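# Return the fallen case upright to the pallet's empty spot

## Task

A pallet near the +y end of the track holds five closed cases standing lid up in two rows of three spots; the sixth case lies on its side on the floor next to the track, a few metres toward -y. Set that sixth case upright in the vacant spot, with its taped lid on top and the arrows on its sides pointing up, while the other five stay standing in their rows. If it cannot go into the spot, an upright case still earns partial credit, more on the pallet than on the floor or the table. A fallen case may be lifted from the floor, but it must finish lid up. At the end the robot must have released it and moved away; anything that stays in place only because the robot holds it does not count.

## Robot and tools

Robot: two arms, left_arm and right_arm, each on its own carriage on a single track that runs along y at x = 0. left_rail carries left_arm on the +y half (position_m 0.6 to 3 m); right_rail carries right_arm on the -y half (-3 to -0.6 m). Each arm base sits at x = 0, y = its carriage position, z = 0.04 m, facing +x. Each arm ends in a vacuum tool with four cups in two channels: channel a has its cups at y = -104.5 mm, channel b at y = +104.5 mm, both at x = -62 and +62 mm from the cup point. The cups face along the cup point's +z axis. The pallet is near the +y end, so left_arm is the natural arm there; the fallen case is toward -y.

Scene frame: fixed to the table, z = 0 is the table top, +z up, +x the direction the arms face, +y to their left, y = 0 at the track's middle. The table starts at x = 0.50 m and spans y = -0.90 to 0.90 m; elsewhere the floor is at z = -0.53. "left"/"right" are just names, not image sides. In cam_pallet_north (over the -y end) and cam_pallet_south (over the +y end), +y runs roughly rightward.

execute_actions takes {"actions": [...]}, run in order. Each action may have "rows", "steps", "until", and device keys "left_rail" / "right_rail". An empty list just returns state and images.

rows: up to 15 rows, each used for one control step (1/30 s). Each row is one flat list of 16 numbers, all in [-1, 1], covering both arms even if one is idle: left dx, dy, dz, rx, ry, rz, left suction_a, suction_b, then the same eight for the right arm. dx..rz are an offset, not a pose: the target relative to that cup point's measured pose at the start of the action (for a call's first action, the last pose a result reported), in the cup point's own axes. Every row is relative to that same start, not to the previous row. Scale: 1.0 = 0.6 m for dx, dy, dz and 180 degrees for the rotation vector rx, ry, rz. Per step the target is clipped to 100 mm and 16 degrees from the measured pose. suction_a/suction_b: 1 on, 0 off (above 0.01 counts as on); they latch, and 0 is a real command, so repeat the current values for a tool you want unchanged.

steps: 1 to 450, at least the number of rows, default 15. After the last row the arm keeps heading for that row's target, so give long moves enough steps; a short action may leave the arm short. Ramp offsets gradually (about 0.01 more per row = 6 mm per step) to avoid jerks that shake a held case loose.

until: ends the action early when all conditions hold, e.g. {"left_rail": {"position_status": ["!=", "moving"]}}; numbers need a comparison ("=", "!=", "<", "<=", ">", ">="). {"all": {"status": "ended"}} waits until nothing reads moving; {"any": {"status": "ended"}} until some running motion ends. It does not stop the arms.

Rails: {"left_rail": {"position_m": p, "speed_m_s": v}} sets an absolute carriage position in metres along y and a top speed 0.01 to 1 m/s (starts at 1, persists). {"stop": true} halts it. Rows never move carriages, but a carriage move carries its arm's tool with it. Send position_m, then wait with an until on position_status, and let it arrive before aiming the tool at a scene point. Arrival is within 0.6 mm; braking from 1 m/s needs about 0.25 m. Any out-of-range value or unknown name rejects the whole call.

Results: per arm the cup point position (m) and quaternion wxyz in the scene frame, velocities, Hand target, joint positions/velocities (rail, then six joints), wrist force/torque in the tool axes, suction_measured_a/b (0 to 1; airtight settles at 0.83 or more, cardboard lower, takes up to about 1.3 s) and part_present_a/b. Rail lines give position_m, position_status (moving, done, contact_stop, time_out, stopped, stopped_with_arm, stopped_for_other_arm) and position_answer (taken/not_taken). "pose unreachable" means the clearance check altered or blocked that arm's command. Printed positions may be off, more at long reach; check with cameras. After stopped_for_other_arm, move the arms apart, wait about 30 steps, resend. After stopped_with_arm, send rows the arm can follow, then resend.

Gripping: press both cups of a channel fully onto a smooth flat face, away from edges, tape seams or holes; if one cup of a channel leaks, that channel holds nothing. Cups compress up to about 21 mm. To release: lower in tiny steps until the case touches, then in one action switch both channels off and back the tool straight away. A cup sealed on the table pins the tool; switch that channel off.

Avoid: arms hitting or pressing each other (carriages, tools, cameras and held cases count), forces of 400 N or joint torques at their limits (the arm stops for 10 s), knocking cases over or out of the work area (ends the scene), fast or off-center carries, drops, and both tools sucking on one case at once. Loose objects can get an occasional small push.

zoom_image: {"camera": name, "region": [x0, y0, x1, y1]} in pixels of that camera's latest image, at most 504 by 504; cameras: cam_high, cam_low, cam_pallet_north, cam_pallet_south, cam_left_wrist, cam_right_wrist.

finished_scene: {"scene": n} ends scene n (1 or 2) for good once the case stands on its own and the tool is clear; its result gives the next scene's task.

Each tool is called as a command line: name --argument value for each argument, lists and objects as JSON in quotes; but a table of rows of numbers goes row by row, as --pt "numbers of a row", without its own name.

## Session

execute_actions --actions '[]'

Scene clock: 0.00 s.
left_arm: end_effector_position=(+0.8504, +1.4915, +0.4402) suction_measured_a=0.00 part_present_a=0 suction_measured_b=0.00 part_present_b=0 end_effector_quat_wxyz=(+0.000, -0.001, +1.000, +0.000) end_effector_velocity=(-0.000, +0.000, +0.000) end_effector_angular_velocity=(-0.000, -0.000, +0.000) | right_arm: end_effector_position=(+0.8493, -1.8058, +0.4393) suction_measured_a=0.00 part_present_a=0 suction_measured_b=0.00 part_present_b=0 end_effector_quat_wxyz=(-0.001, -0.000, +1.000, +0.001) end_effector_velocity=(+0.000, -0.000, -0.000) end_effector_angular_velocity=(+0.000, +0.000, -0.000)
Joint positions: left_arm=[ 1.49  -0.238 -1.498  2.092 -2.165 -1.57   1.331] | right_arm=[-1.806 -0.24  -1.498  2.092 -2.163 -1.569  1.331]
Joint velocities: left_arm=[ 0.  0. -0.  0.  0.  0.  0.] | right_arm=[ 0. -0.  0. -0.  0. -0.  0.]
Wrist force (N, on the end effector, along its own x y z axes, offset not removed): no reading
Wrist torque (N m, same axes, about the end effector's origin, offset not removed): no reading
Hand target (left_arm): +0.850, +1.492, +0.440; +0.000, -0.001, +1.000, +0.000
Hand target (right_arm): +0.849, -1.806, +0.439; -0.001, -0.000, +1.000, +0.001
left_rail: position_m=1.490 position_m_goal=1.490 speed_m_s=1.00 position_status=done position_answer=taken refusals=0
right_rail: position_m=-1.806 position_m_goal=-1.806 speed_m_s=1.00 position_status=done position_answer=taken refusals=0
camera_calibration (this result's frames):
cam_left_wrist: T_world_to_cam=[[0.050411, -0.998677, -0.0101218, 1.4521], [-0.856075, -0.0484281, 0.514579, 0.599996], [-0.514388, -0.0172754, -0.857383, 0.942283], [0, 0, 0, 1]] pos_world=[0.925139, 1.49552, 0.513851]
cam_right_wrist: T_world_to_cam=[[-0.0533576, -0.998494, -0.012731, -1.74886], [-0.835759, 0.0376768, 0.547803, 0.551492], [-0.546498, 0.0398695, -0.836511, 1.00577], [0, 0, 0, 1]] pos_world=[0.91725, -1.80711, 0.516963]

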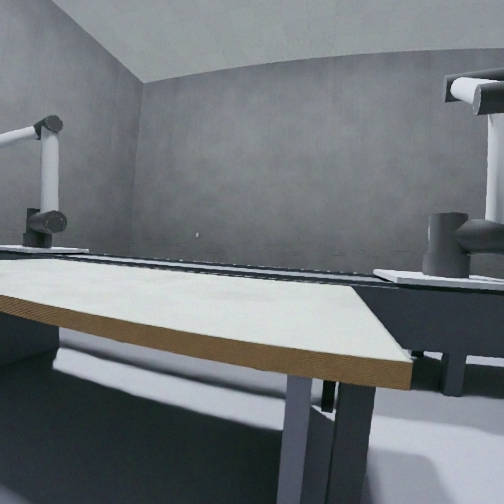

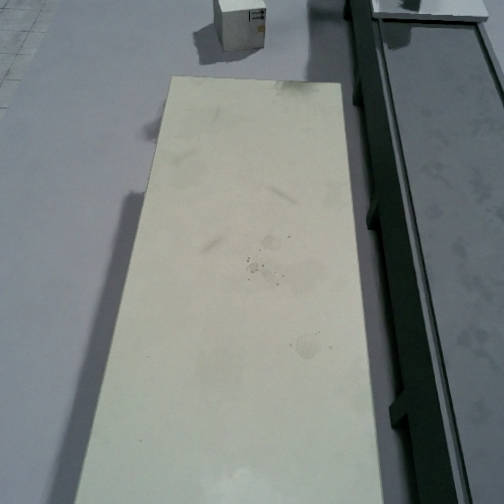

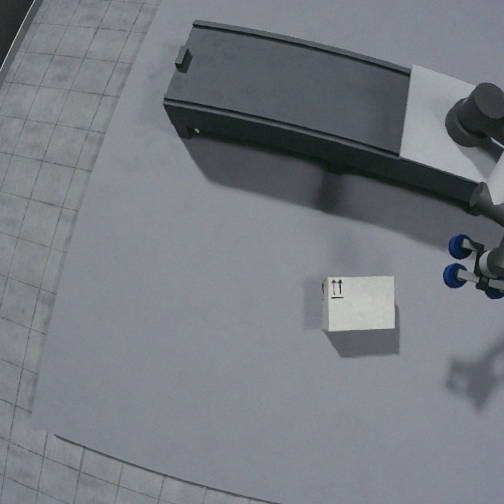

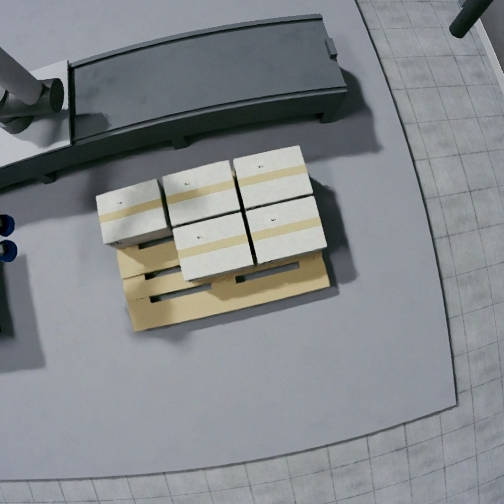

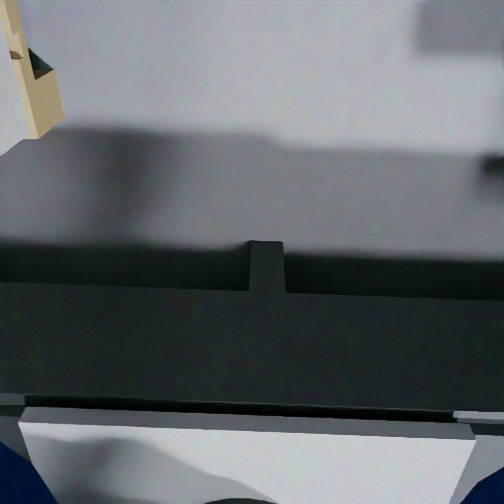

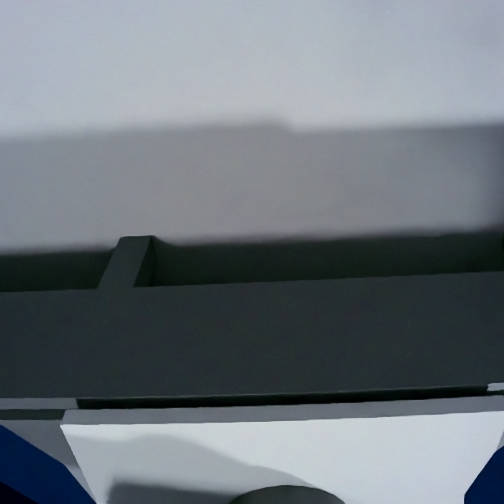

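execute_actions --actions '[{"left_rail":{"position_m":2.2},"rows":[[-0.01,0,0,0,0,0,0,0,-0.01,-0.005,0,0,0,0,0,0],[-0.03,0,0,0,0,0,0,0,-0.03,-0.015,0.005,0,0,-0.005,0,0],[-0.06,0,0,0,0,0,0,0,-0.06,-0.03,0.01,0,0,-0.01,0,0],[-0.1,0,0,0,0,0,0,0,-0.1,-0.05,0.02,0,0,-0.02,0,0],[-0.67,0,0,0,0,0,0,0,-0.75,-0.38,0.15,0,0,-0.086,0,0]],"steps":45}]'

Scene clock: 1.77 s.
left_arm: end_effector_position=(+1.2521, +2.2015, +0.4402) suction_measured_a=0.00 part_present_a=0 suction_measured_b=0.00 part_present_b=0 end_effector_quat_wxyz=(+0.000, -0.001, +1.000, +0.000) end_effector_velocity=(+0.002, +0.000, +0.000) end_effector_angular_velocity=(+0.000, +0.000, +0.000) | right_arm: end_effector_position=(+1.2977, -2.0337, +0.3494) suction_measured_a=0.00 part_present_a=0 suction_measured_b=0.00 part_present_b=0 end_effector_quat_wxyz=(-0.001, -0.135, +0.991, +0.001) end_effector_velocity=(+0.013, -0.005, -0.001) end_effector_angular_velocity=(+0.000, +0.002, +0.000)
Joint positions: left_arm=[ 2.2   -0.16  -1.07   1.5   -2.001 -1.57   1.408] | right_arm=[-1.806 -0.327 -0.953  1.44  -2.056 -1.569  0.973]
Joint velocities: left_arm=[ 0.     0.001  0.002 -0.004  0.002 -0.     0.   ] | right_arm=[ 0.    -0.     0.015 -0.026  0.013 -0.001  0.   ]
Wrist force (N, on the end effector, along its own x y z axes, offset not removed): left_arm=[6.4 -8.9 -2.9] | right_arm=[-2.7 3.5 -0.3]
Wrist torque (N m, same axes, about the end effector's origin, offset not removed): left_arm=[-0.99 -1.23 -0.35] | right_arm=[0.46 0.79 0.12]
Hand target (left_arm): +1.252, +2.202, +0.440; +0.000, -0.001, +1.000, +0.000
Hand target (right_arm): +1.299, -2.034, +0.349; -0.001, -0.135, +0.991, +0.001
Off the commanded pose (left_arm): 0.001 m, 0 deg.
Off the commanded pose (right_arm): 0.002 m, 0 deg.
left_rail: position_m=2.200 position_m_goal=2.200 speed_m_s=1.00 position_status=done position_answer=taken refusals=0
right_rail: position_m=-1.806 position_m_goal=-1.806 speed_m_s=1.00 position_status=done position_answer=taken refusals=0
camera_calibration (this result's frames):
cam_left_wrist: T_world_to_cam=[[0.0502993, -0.998682, -0.0101609, 2.1411], [-0.856063, -0.0483519, 0.514606, 0.978084], [-0.514419, -0.0171859, -0.857367, 1.16097], [0, 0, 0, 1]] pos_world=[1.32683, 2.20552, 0.513809]
cam_right_wrist: T_world_to_cam=[[0.215046, -0.976515, -0.0131885, -2.25707], [-0.816025, -0.187089, 0.546901, 0.501693], [-0.536524, -0.106846, -0.837093, 0.87358], [0, 0, 0, 1]] pos_world=[1.36346, -2.01686, 0.427124]

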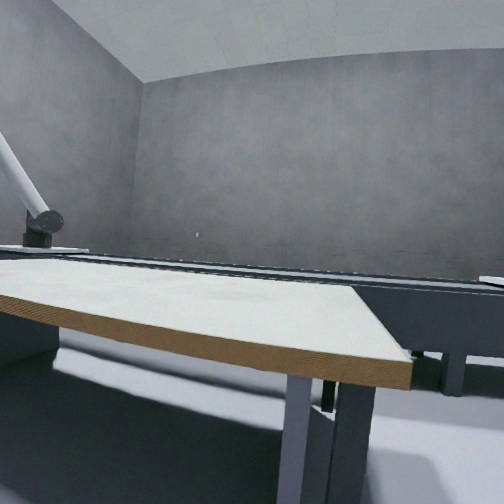

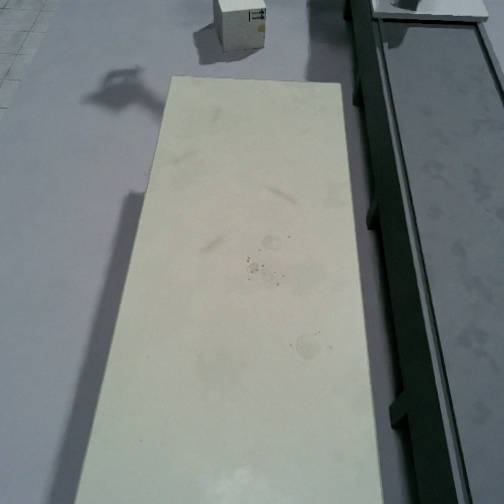

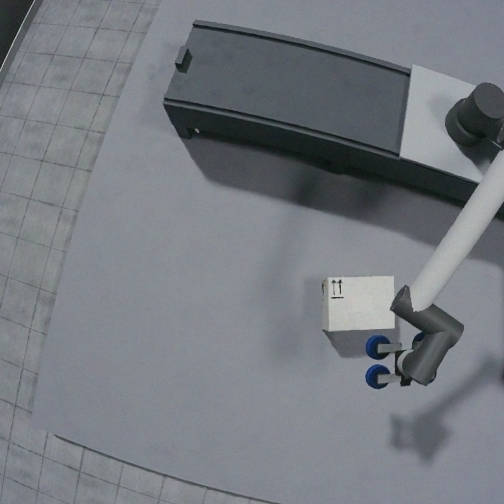

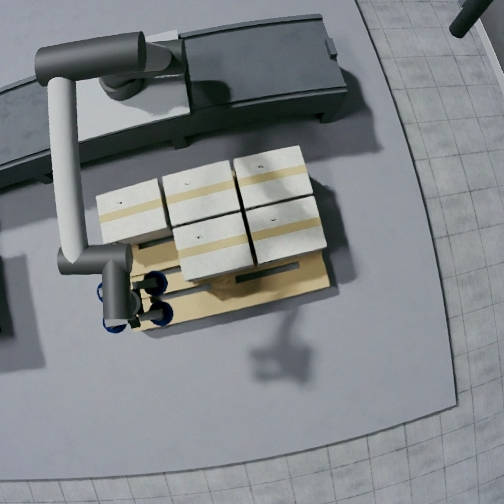

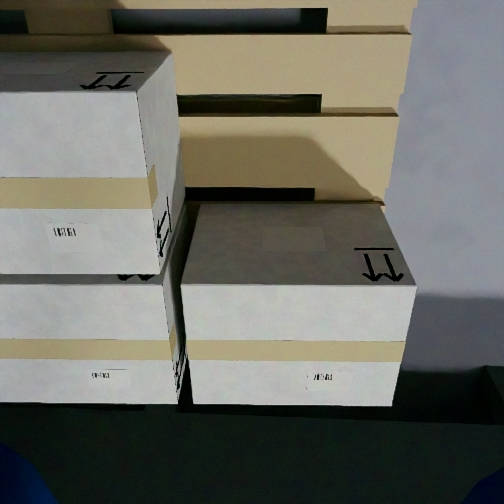

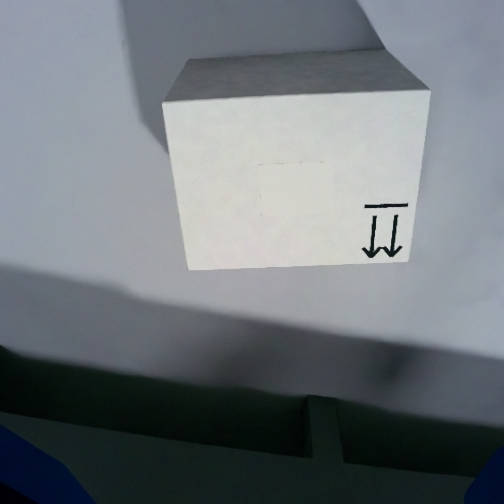

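execute_actions --actions '[{"left_rail":{"position_m":0.6},"rows":[[0.01,0,0,0,0,0,0,0,0.005,0,0.01,0,0,0,0,0],[0.03,0,0,0,0,0,0,0,0.015,0,0.03,0,0,0,0,0],[0.06,-0.02,0,0,0,-0.02,0,0,0.03,0,0.06,0,0,0,0,0],[0.1,-0.05,-0.02,0,0,-0.04,0,0,0.05,0,0.1,0,0,0,0,0],[0.75,-0.6,-0.2,0,0,-0.345,0,0,0.447,-0.068,0.972,0,0,0,0,0]],"steps":54},{"rows":[[0,0,0,0,0,0,0,0,0,0,0.005,0,0,0,1,1],[0,0,0,0,0,0,0,0,0,0,0.01,0,0,0,1,1],[0,0,0,0,0,0,0,0,0,0,0.015,0,0,0,1,1],[0,0,0,0,0,0,0,0,0,0,0.02,0,0,0,1,1],[0,0,0,0,0,0,0,0,0,0,0.025,0,0,0,1,1],[0,0,0,0,0,0,0,0,0,0,0.03,0,0,0,1,1],[0,0,0,0,0,0,0,0,0,0,0.037,0,0,0,1,1]],"steps":18}]'

Scene clock: 4.53 s.
left_arm: end_effector_position=(+0.8027, +0.2408, +0.5601) suction_measured_a=0.00 part_present_a=0 suction_measured_b=0.00 part_present_b=0 end_effector_quat_wxyz=(+0.001, -0.517, +0.856, -0.000) end_effector_velocity=(+0.000, +0.000, -0.000) end_effector_angular_velocity=(+0.000, +0.000, -0.000) | right_arm: end_effector_position=(+1.0502, -2.1441, -0.2548) suction_measured_a=0.69 part_present_a=1 suction_measured_b=0.68 part_present_b=1 end_effector_quat_wxyz=(-0.000, -0.135, +0.991, +0.001) end_effector_velocity=(+0.000, +0.002, -0.005) end_effector_angular_velocity=(+0.001, -0.000, +0.001)
Joint positions: left_arm=[ 0.6   -0.652 -1.539  1.947 -1.98  -1.57  -0.167] | right_arm=[-1.806 -0.495 -0.562  1.859 -2.866 -1.569  0.805]
Joint velocities: left_arm=[ 0.  0.  0. -0.  0. -0.  0.] | right_arm=[ 0.     0.001  0.005 -0.001 -0.003  0.001 -0.   ]
Wrist force (N, on the end effector, along its own x y z axes, offset not removed): left_arm=[4.9 -3.8 0.0] | right_arm=[-5.3 11.5 -21.3]
Wrist torque (N m, same axes, about the end effector's origin, offset not removed): left_arm=[-0.33 -1.08 -0.39] | right_arm=[2.07 0.62 0.31]
Hand target (left_arm): +0.803, +0.241, +0.560; +0.001, -0.517, +0.856, -0.000
Hand target (right_arm): +1.050, -2.144, -0.255; -0.000, -0.135, +0.991, +0.001
Off the commanded pose (left_arm): 0.000 m, 0 deg.
Off the commanded pose (right_arm): 0.001 m, 0 deg.
left_rail: position_m=0.600 position_m_goal=0.600 speed_m_s=1.00 position_status=done position_answer=taken refusals=0
right_rail: position_m=-1.806 position_m_goal=-1.806 speed_m_s=1.00 position_status=done position_answer=taken refusals=0
camera_calibration (this result's frames):
cam_left_wrist: T_world_to_cam=[[0.906062, -0.423057, -0.0086487, -0.619578], [-0.358767, -0.778888, 0.514413, 0.213736], [-0.224362, -0.462987, -0.857499, 0.873564], [0, 0, 0, 1]] pos_world=[0.834052, 0.308809, 0.633773]
cam_right_wrist: T_world_to_cam=[[0.21504, -0.976515, -0.0132916, -2.31971], [-0.816239, -0.187185, 0.546548, 0.609416], [-0.536201, -0.106681, -0.837322, 0.223175], [0, 0, 0, 1]] pos_world=[1.11593, -2.12735, -0.177038]

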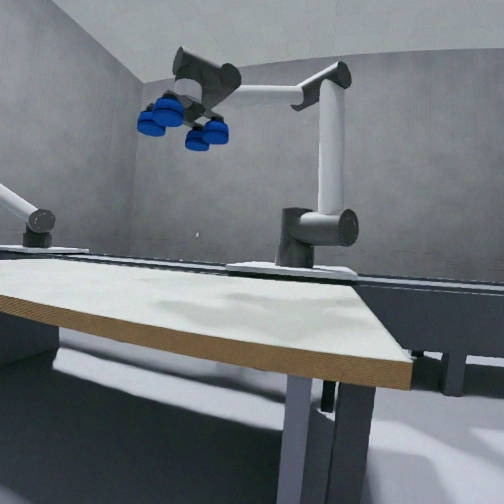

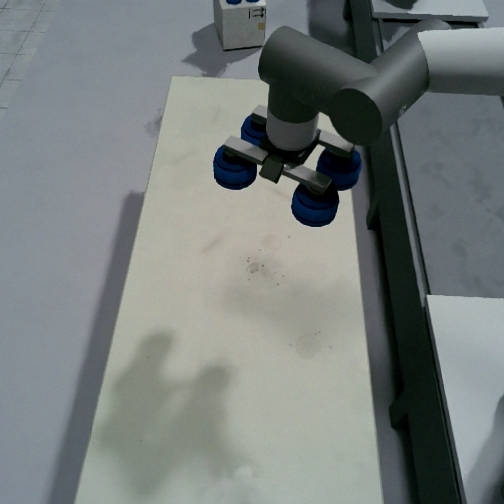

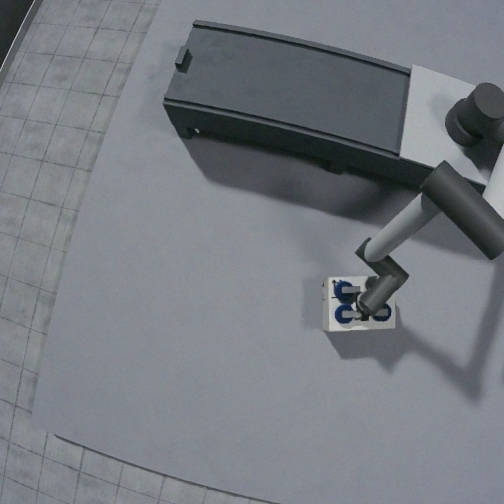

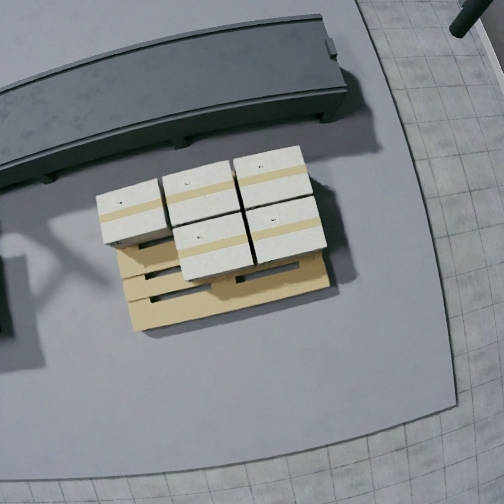

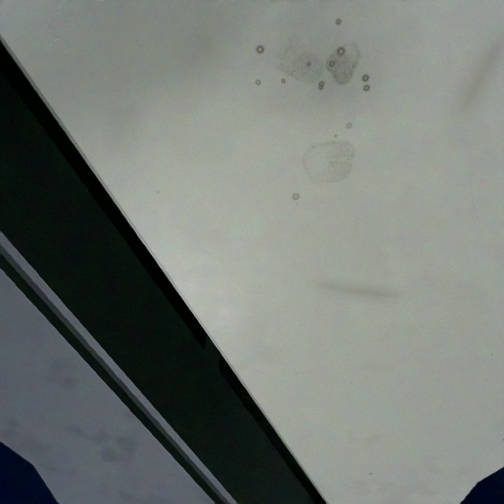

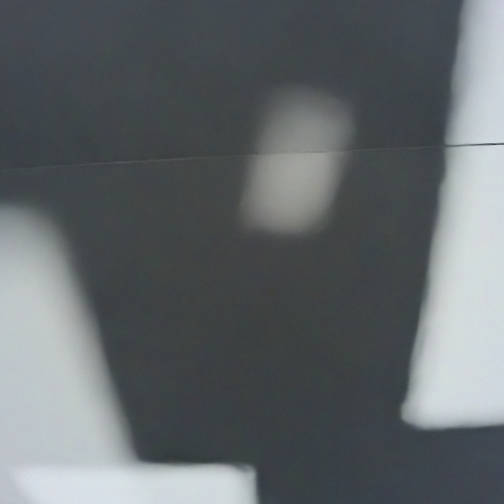

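execute_actions --actions '[{"rows":[[0,0,0,0,0,0,0,0,0,0,-0.005,0,0,0,1,1],[0,0,0,0,0,0,0,0,0,0,-0.015,0,0,0,1,1],[0,0,0,0,0,0,0,0,0,0,-0.03,0,0,0,1,1],[0,0,0,0,0,0,0,0,0,0.01,-0.05,0,0,0.005,1,1],[0,0,0,0,0,0,0,0,0,0.03,-0.08,0,0,0.015,1,1],[0,0,0,0,0,0,0,0,0,0.06,-0.12,0,0,0.03,1,1],[0,0,0,0,0,0,0,0,0,0.1,-0.16,0,0,0.05,1,1],[0,0,0,0,0,0,0,0,-0.1,1,-1,0,0,0.741,1,1]],"steps":70}]'

Scene clock: 7.03 s.
left_arm: end_effector_position=(+0.8027, +0.2408, +0.5601) suction_measured_a=0.00 part_present_a=0 suction_measured_b=0.00 part_present_b=0 end_effector_quat_wxyz=(+0.001, -0.517, +0.856, -0.000) end_effector_velocity=(-0.000, -0.000, -0.000) end_effector_angular_velocity=(+0.000, +0.000, +0.000) | right_arm: end_effector_position=(+0.9480, -1.5505, +0.3448) suction_measured_a=0.90 part_present_a=1 suction_measured_b=0.90 part_present_b=1 end_effector_quat_wxyz=(-0.001, +0.853, +0.521, +0.001) end_effector_velocity=(+0.000, +0.002, +0.001) end_effector_angular_velocity=(-0.008, +0.024, -0.113)
Joint positions: left_arm=[ 0.6   -0.652 -1.539  1.947 -1.98  -1.57  -0.167] | right_arm=[-1.806  0.056 -1.283  1.984 -2.273 -1.569  3.671]
Joint velocities: left_arm=[ 0. -0.  0.  0. -0.  0. -0.] | right_arm=[ 0.     0.004  0.004 -0.014  0.035 -0.007  0.117]
Wrist force (N, on the end effector, along its own x y z axes, offset not removed): left_arm=[3.1 -9.5 2.0] | right_arm=[1.1 -0.7 -15.0]
Wrist torque (N m, same axes, about the end effector's origin, offset not removed): left_arm=[-1.02 -0.67 -0.45] | right_arm=[3.89 1.67 0.30]
Hand target (left_arm): +0.803, +0.241, +0.560; +0.001, -0.517, +0.856, -0.000
Hand target (right_arm): +0.948, -1.550, +0.345; -0.001, +0.857, +0.516, -0.001
Off the commanded pose (left_arm): 0.000 m, 0 deg.
Off the commanded pose (right_arm): 0.002 m, 1 deg.
left_rail: position_m=0.600 position_m_goal=0.600 speed_m_s=1.00 position_status=done position_answer=taken refusals=0
right_rail: position_m=-1.806 position_m_goal=-1.806 speed_m_s=1.00 position_status=done position_answer=taken refusals=0
camera_calibration (this result's frames):
cam_left_wrist: T_world_to_cam=[[0.90606, -0.42306, -0.00864889, -0.619575], [-0.35877, -0.778887, 0.514412, 0.21375], [-0.224364, -0.462986, -0.857499, 0.873572], [0, 0, 0, 1]] pos_world=[0.834058, 0.30882, 0.633773]
cam_right_wrist: T_world_to_cam=[[-0.863885, 0.503581, -0.0103862, 1.60665], [0.416296, 0.725454, 0.548101, 0.555428], [0.283548, 0.469172, -0.836348, 0.849185], [0, 0, 0, 1]] pos_world=[0.915955, -1.61043, 0.42247]

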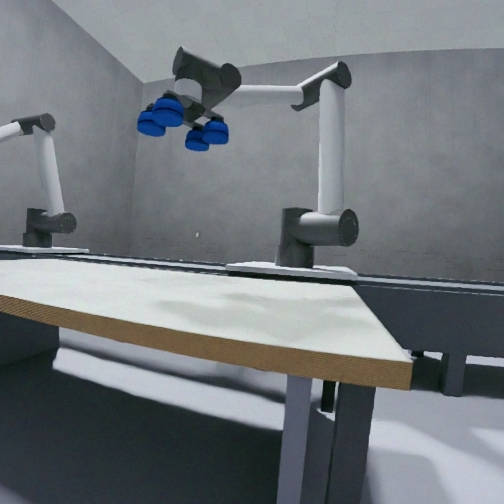

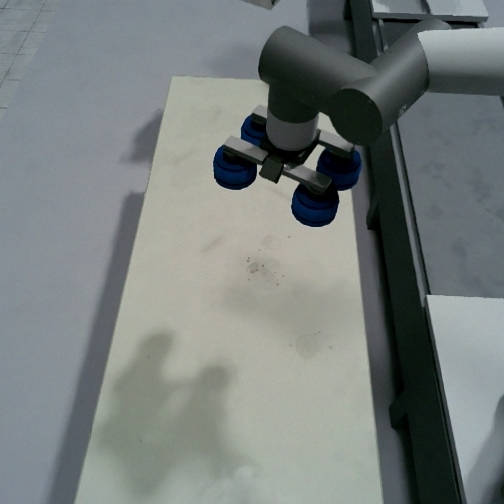

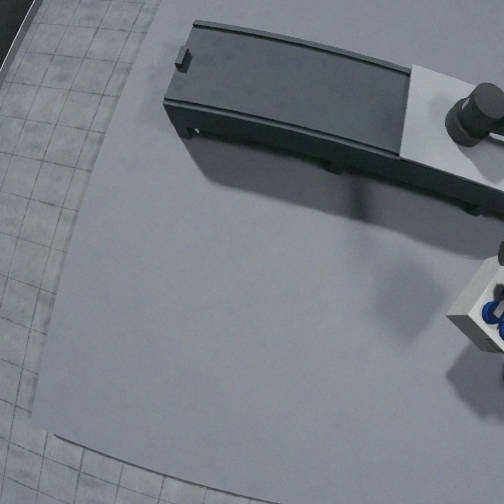

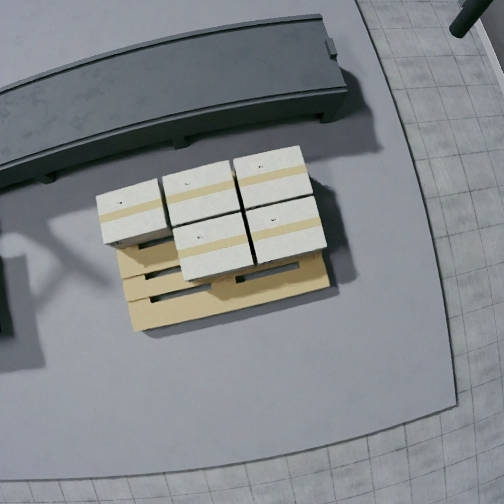

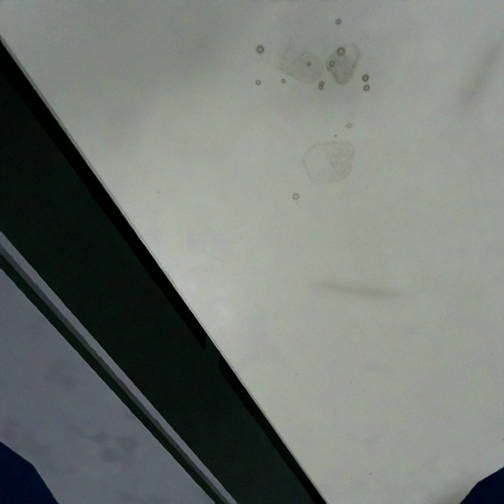

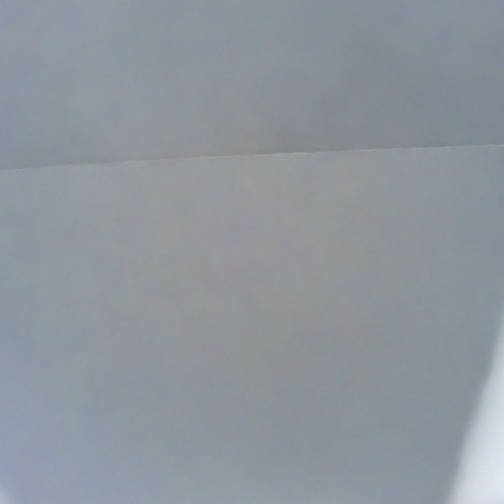

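execute_actions --actions '[{"rows":[[0,0,0,0,0,0,0,0,0.01,-0.01,0,0,0,0,1,1],[0,0,0,0,0,0,0,0,0.03,-0.03,-0.01,0,0.003,0,1,1],[0,0,0,0,0,0,0,0,0.06,-0.055,-0.01,0,0.006,0,1,1],[0,0,0,0,0,0,0,0,0.1,-0.09,-0.02,0,0.01,0,1,1],[0,0,0,0,0,0,0,0,0.14,-0.13,-0.02,0,0.02,0,1,1],[0,0,0,0,0,0,0,0,1,-0.925,-0.02,0,0.03,0,1,1],[0.01,-0.01,0,0,0,0,0,0,1,-0.925,-0.02,0,0.04,0,1,1],[0.02,-0.02,0,0,0,0,0,0,1,-0.925,-0.02,0,0.05,0,1,1],[0.04,-0.03,-0.01,0,0,0,0,0,1,-0.925,-0.02,0,0.06,0,1,1],[0.06,-0.045,-0.02,0,0,0,0,0,1,-0.925,-0.02,0,0.08,0,1,1],[0.09,-0.07,-0.03,0,0,0,0,0,1,-0.925,-0.02,0,0.1,0,1,1],[0.45,-0.33,-0.08,0,0,0,0,0,1,-0.925,-0.02,0,0.5,0,1,1]],"steps":66},{"rows":[[0.01,-0.01,0,0,0,0,0,0,-0.005,0,0,0,0,0,1,1],[0.02,-0.02,0,0,0,0,0,0,-0.015,0,0,0,0,0,1,1],[0.04,-0.03,0,0,0,0,0,0,-0.03,0,0,0,0,0,1,1],[0.07,-0.055,0,0,0,0,0,0,-0.06,0,0,0,0,0,1,1],[0.1,-0.08,0,0,0,0,0,0,-0.1,0,0,0,0,0,1,1],[0.45,-0.33,0,0,0,0,0,0,-0.325,0,0,0,0,0,1,1]],"steps":32}]'

zoom_image --camera "cam_high" --region '[0,190,100,290]'

Scene clock: 10.63 s.
left_arm: end_effector_position=(+0.8992, -0.4188, +0.6078) suction_measured_a=0.00 part_present_a=0 suction_measured_b=0.00 part_present_b=0 end_effector_quat_wxyz=(+0.001, -0.517, +0.856, -0.001) end_effector_velocity=(+0.011, -0.024, +0.003) end_effector_angular_velocity=(+0.006, +0.004, +0.001) | right_arm: end_effector_position=(+0.7298, -0.7640, +0.1620) suction_measured_a=0.90 part_present_a=1 suction_measured_b=0.90 part_present_b=1 end_effector_quat_wxyz=(-0.368, +0.603, +0.370, +0.604) end_effector_velocity=(-0.000, +0.001, -0.002) end_effector_angular_velocity=(+0.000, +0.000, +0.000)
Joint positions: left_arm=[ 0.6   -0.996 -1.003  1.151 -1.72  -1.57  -0.512] | right_arm=[-1.806  0.714 -0.513  1.784 -4.412 -1.188  4.709]
Joint velocities: left_arm=[ 0.    -0.003  0.034 -0.062  0.035 -0.    -0.004] | right_arm=[ 0.     0.     0.002 -0.001 -0.001 -0.     0.   ]
Wrist force (N, on the end effector, along its own x y z axes, offset not removed): left_arm=[3.5 -6.3 2.1] | right_arm=[23.5 -1.8 2.8]
Wrist torque (N m, same axes, about the end effector's origin, offset not removed): left_arm=[-0.53 -0.85 -0.30] | right_arm=[0.11 3.43 3.49]
Hand target (left_arm): +0.900, -0.421, +0.608; +0.001, -0.517, +0.856, -0.000
Hand target (right_arm): +0.730, -0.764, +0.162; -0.368, +0.603, +0.370, +0.604
Off the commanded pose (left_arm): 0.003 m, 0 deg.
Off the commanded pose (right_arm): 0.000 m, 0 deg.
left_rail: position_m=0.600 position_m_goal=0.600 speed_m_s=1.00 position_status=done position_answer=taken refusals=0
right_rail: position_m=-1.806 position_m_goal=-1.806 speed_m_s=1.00 position_status=done position_answer=taken refusals=0
camera_calibration (this result's frames):
cam_left_wrist: T_world_to_cam=[[0.906048, -0.423106, -0.0075712, -0.986324], [-0.359167, -0.778342, 0.51496, -0.289637], [-0.223776, -0.463859, -0.857181, 0.629616], [0, 0, 0, 1]] pos_world=[0.930522, -0.350703, 0.681378]
cam_right_wrist: T_world_to_cam=[[-0.883947, 0.46479, 0.0510713, 0.99523], [-0.215836, -0.502474, 0.837218, -0.34771], [0.414793, 0.729033, 0.544479, 0.268151], [0, 0, 0, 1]] pos_world=[0.693455, -0.832779, 0.0942792]

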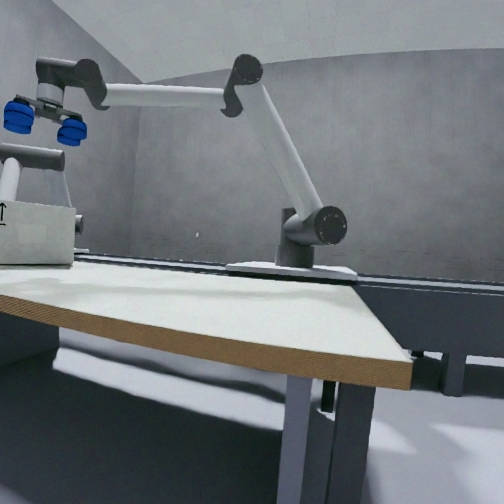

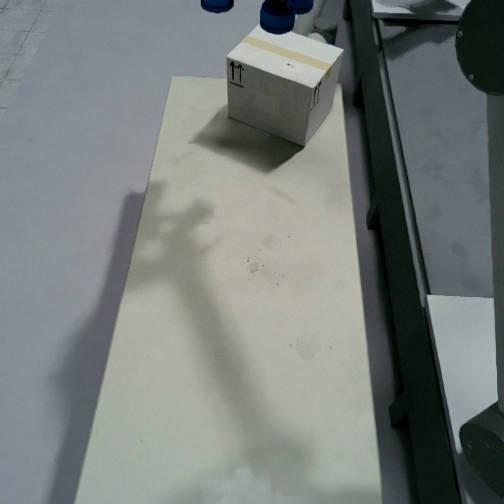

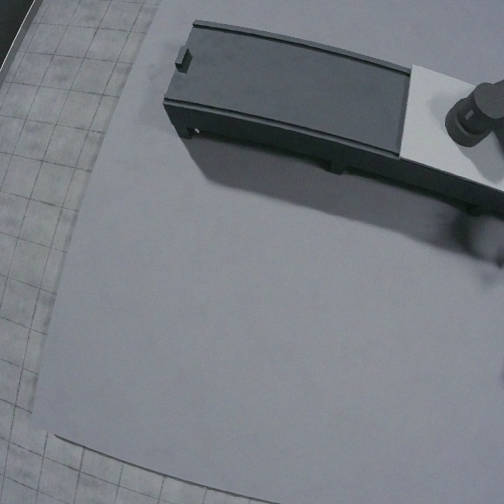

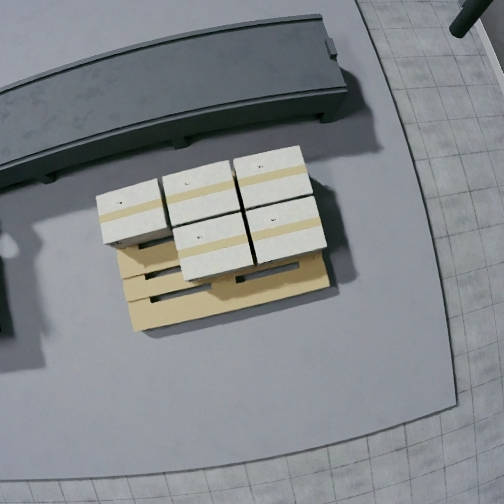

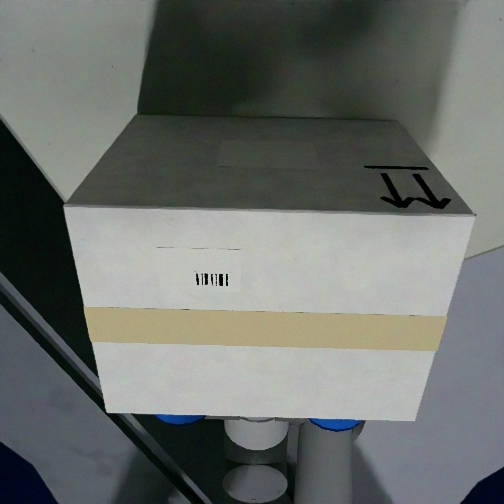

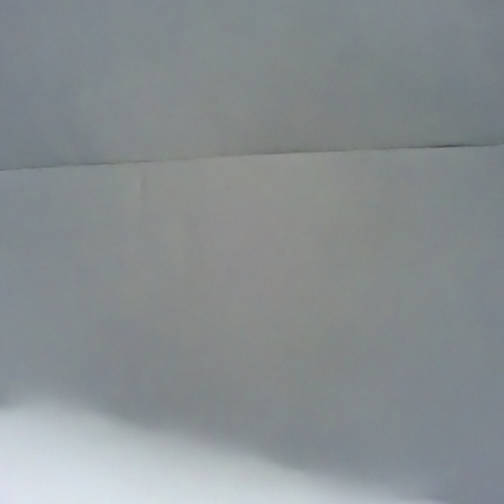

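Region (0, 190, 100, 290) of cam_high's 504x504 image, scaled by 5.040, with more detail than that image has.

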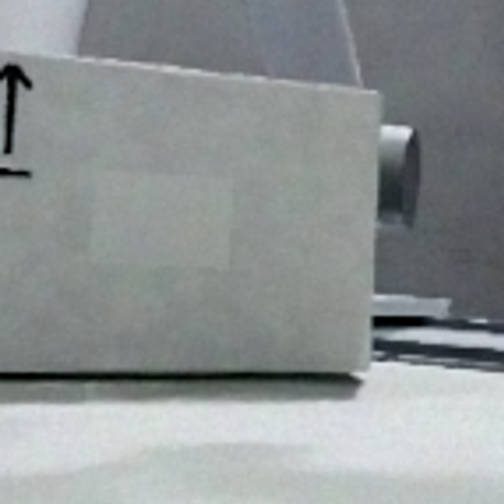

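execute_actions --actions '[{"rows":[[0,0,0,0,0,0,0,0,-0.004,0,0,0,0,0,1,1],[0,0,0,0,0,0,0,0,-0.008,0,0,0,0,0,1,1],[0,0,0,0,0,0,0,0,-0.011,0,0,0,0,0,1,1]],"steps":10}]'

zoom_image --camera "cam_high" --region '[0,190,100,290]'

Scene clock: 11.03 s.
left_arm: end_effector_position=(+0.8991, -0.4190, +0.6077) suction_measured_a=0.00 part_present_a=0 suction_measured_b=0.00 part_present_b=0 end_effector_quat_wxyz=(+0.001, -0.517, +0.856, -0.001) end_effector_velocity=(-0.000, +0.002, +0.000) end_effector_angular_velocity=(-0.001, -0.001, -0.000) | right_arm: end_effector_position=(+0.7298, -0.7639, +0.1561) suction_measured_a=0.90 part_present_a=1 suction_measured_b=0.90 part_present_b=1 end_effector_quat_wxyz=(-0.368, +0.603, +0.370, +0.604) end_effector_velocity=(+0.000, +0.000, -0.006) end_effector_angular_velocity=(+0.000, -0.000, -0.000)
Joint positions: left_arm=[ 0.6   -0.996 -1.003  1.151 -1.72  -1.57  -0.512] | right_arm=[-1.806  0.714 -0.506  1.781 -4.416 -1.188  4.709]
Joint velocities: left_arm=[ 0.     0.    -0.002  0.004 -0.003 -0.     0.001] | right_arm=[ 0.     0.     0.007 -0.003 -0.005 -0.    -0.   ]
Wrist force (N, on the end effector, along its own x y z axes, offset not removed): left_arm=[-1.3 -10.9 -2.3] | right_arm=[19.4 3.1 -2.0]
Wrist torque (N m, same axes, about the end effector's origin, offset not removed): left_arm=[-1.20 -0.28 -0.24] | right_arm=[0.92 3.93 3.49]
Hand target (left_arm): +0.899, -0.419, +0.608; +0.001, -0.517, +0.856, -0.001
Hand target (right_arm): +0.730, -0.764, +0.155; -0.368, +0.603, +0.370, +0.604
Off the commanded pose (left_arm): 0.000 m, 0 deg.
Off the commanded pose (right_arm): 0.001 m, 0 deg.
left_rail: position_m=0.600 position_m_goal=0.600 speed_m_s=1.00 position_status=done position_answer=taken refusals=0
right_rail: position_m=-1.806 position_m_goal=-1.806 speed_m_s=1.00 position_status=done position_answer=taken refusals=0
camera_calibration (this result's frames):
cam_left_wrist: T_world_to_cam=[[0.90604, -0.423122, -0.00770521, -0.986324], [-0.359137, -0.778403, 0.514887, -0.289858], [-0.223858, -0.463741, -0.857223, 0.629569], [0, 0, 0, 1]] pos_world=[0.930484, -0.351004, 0.681326]
cam_right_wrist: T_world_to_cam=[[-0.883957, 0.464769, 0.0510977, 0.995481], [-0.215789, -0.502463, 0.837237, -0.342779], [0.414796, 0.729055, 0.544447, 0.271391], [0, 0, 0, 1]] pos_world=[0.693422, -0.832761, 0.0883628]

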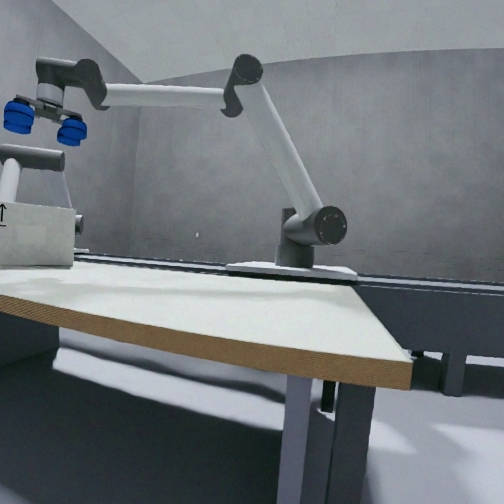

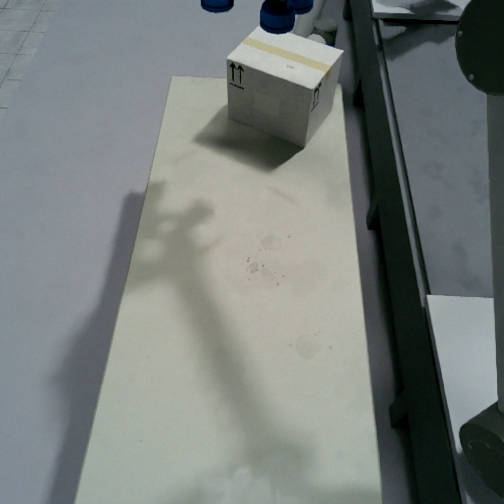

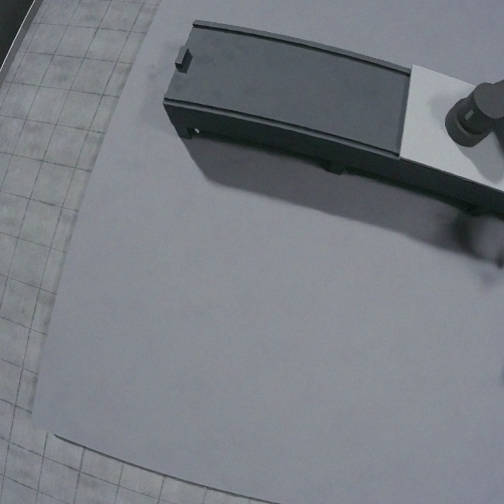

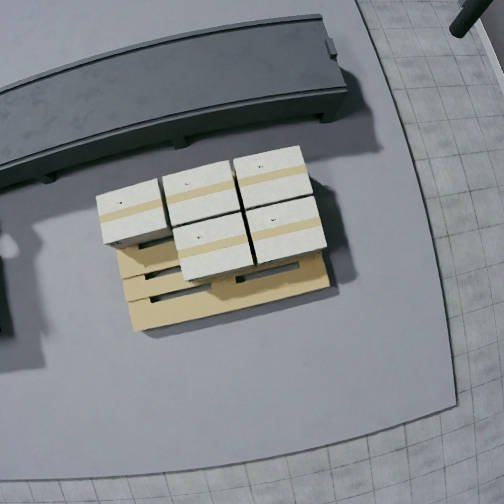

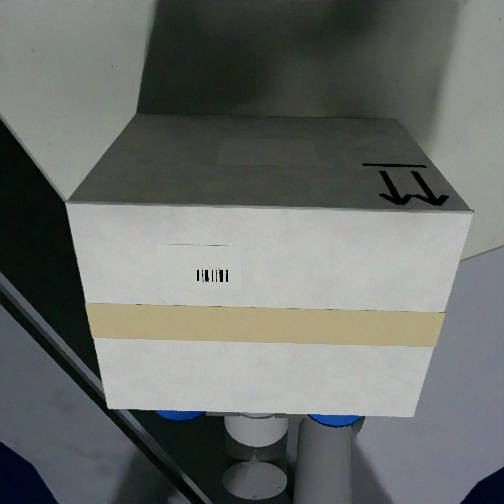

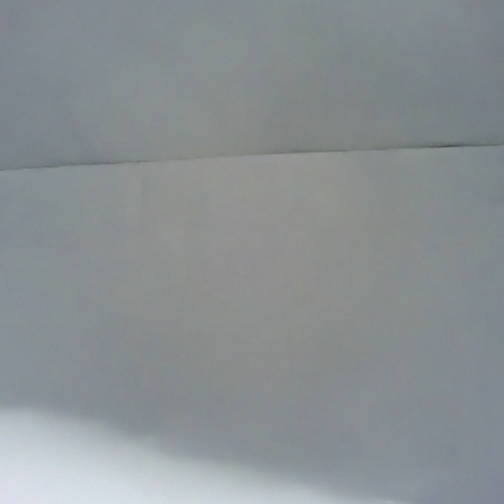

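Region (0, 190, 100, 290) of cam_high's 504x504 image, scaled by 5.040, with more detail than that image has.

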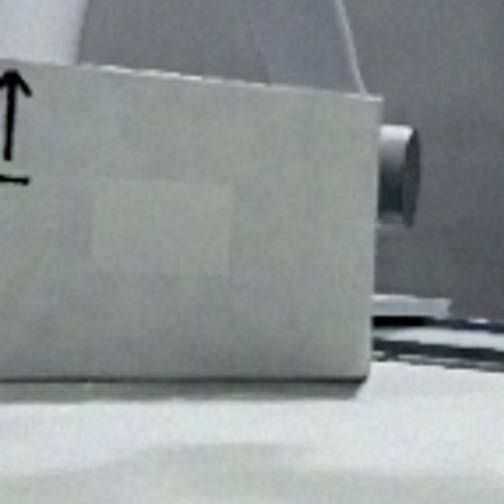

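execute_actions --actions '[{"rows":[[0,0,0,0,0,0,0,0,-0.004,0,0,0,0,0,1,1]],"steps":6},{"rows":[[0,0,0,0,0,0,0,0,0,0,-0.01,0,0,0,0,0],[0,0,0,0,0,0,0,0,0,0,-0.015,0,0,0,0,0],[0,0,0,0,0,0,0,0,0,0,-0.02,0,0,0,0,0],[0,0,0,0,0,0,0,0,0,0,-0.025,0,0,0,0,0],[0,0,0,0,0,0,0,0,0,0,-0.03,0,0,0,0,0],[0,0,0,0,0,0,0,0,0,0,-0.035,0,0,0,0,0],[0,0,0,0,0,0,0,0,0,0,-0.045,0,0,0,0,0],[0,0,0,0,0,0,0,0,0,0,-0.06,0,0,0,0,0],[0,0,0,0,0,0,0,0,0,0,-0.08,0,0,0,0,0]],"steps":14},{"right_rail":{"position_m":-2.5},"steps":3}]'

Scene clock: 11.97 s.
left_arm: end_effector_position=(+0.8992, -0.4189, +0.6079) suction_measured_a=0.00 part_present_a=0 suction_measured_b=0.00 part_present_b=0 end_effector_quat_wxyz=(+0.001, -0.517, +0.856, -0.001) end_effector_velocity=(-0.000, +0.000, +0.000) end_effector_angular_velocity=(-0.000, -0.000, +0.000) | right_arm: end_effector_position=(+0.7093, -0.8077, +0.1541) suction_measured_a=0.00 part_present_a=0 suction_measured_b=0.00 part_present_b=0 end_effector_quat_wxyz=(-0.368, +0.603, +0.370, +0.604) end_effector_velocity=(-0.014, -0.149, +0.001) end_effector_angular_velocity=(+0.001, -0.001, +0.001)
Joint positions: left_arm=[ 0.6   -0.996 -1.003  1.151 -1.72  -1.57  -0.512] | right_arm=[-1.81   0.697 -0.518  1.85  -4.473 -1.17   4.709]
Joint velocities: left_arm=[ 0.  0. -0.  0.  0. -0. -0.] | right_arm=[-0.123 -0.012 -0.009  0.045 -0.037  0.013  0.   ]
Wrist force (N, on the end effector, along its own x y z axes, offset not removed): left_arm=[2.7 -5.4 -2.9] | right_arm=[-1.9 -1.5 4.6]
Wrist torque (N m, same axes, about the end effector's origin, offset not removed): left_arm=[-0.39 -0.78 -0.41] | right_arm=[-0.10 0.82 -0.05]
Hand target (left_arm): +0.899, -0.419, +0.608; +0.001, -0.517, +0.856, -0.001
Hand target (right_arm): +0.708, -0.820, +0.154; -0.368, +0.603, +0.370, +0.604
Off the commanded pose (left_arm): 0.000 m, 0 deg.
Off the commanded pose (right_arm): 0.003 m, 0 deg.
left_rail: position_m=0.600 position_m_goal=0.600 speed_m_s=1.00 position_status=done position_answer=taken refusals=0
right_rail: position_m=-1.810 position_m_goal=-2.500 speed_m_s=1.00 position_status=moving position_answer=taken refusals=0
camera_calibration (this result's frames):
cam_left_wrist: T_world_to_cam=[[0.906032, -0.423142, -0.0074865, -0.986425], [-0.359225, -0.778285, 0.515006, -0.289749], [-0.223747, -0.463922, -0.857154, 0.62956], [0, 0, 0, 1]] pos_world=[0.930511, -0.350838, 0.681467]
cam_right_wrist: T_world_to_cam=[[-0.88399, 0.464706, 0.0510838, 0.997732], [-0.215767, -0.502478, 0.837234, -0.367488], [0.414736, 0.729084, 0.544454, 0.312963], [0, 0, 0, 1]] pos_world=[0.672896, -0.876484, 0.0863116]

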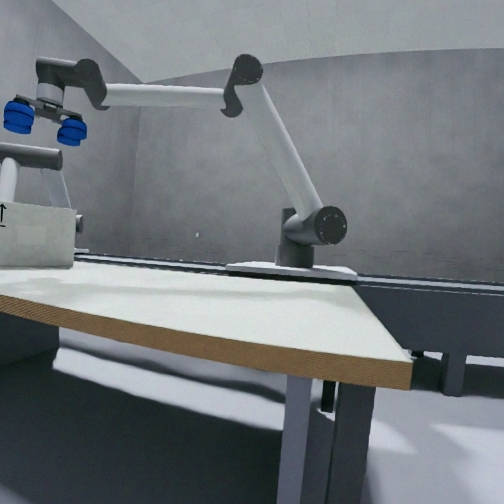

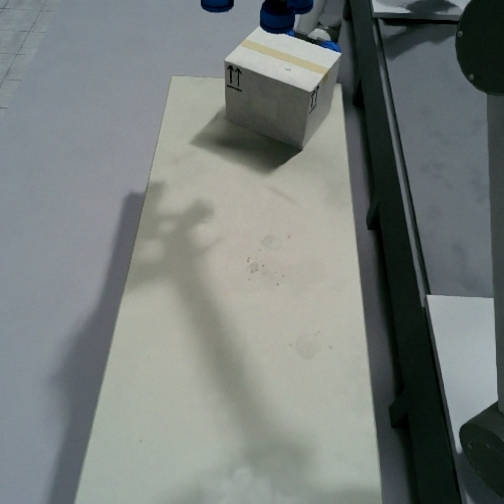

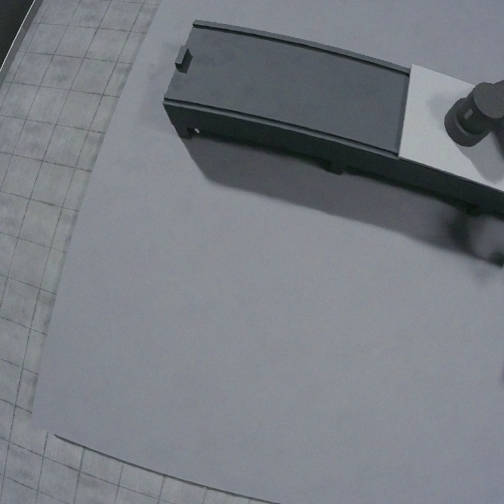

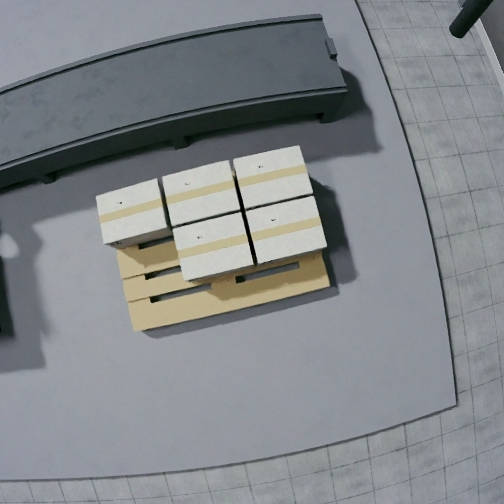

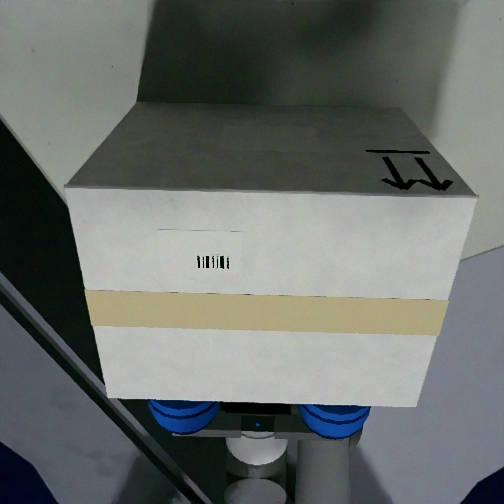

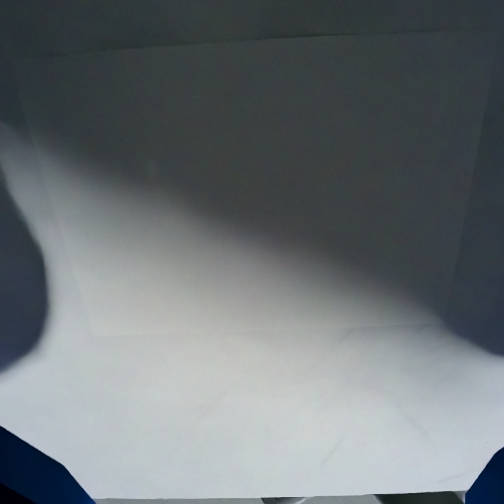

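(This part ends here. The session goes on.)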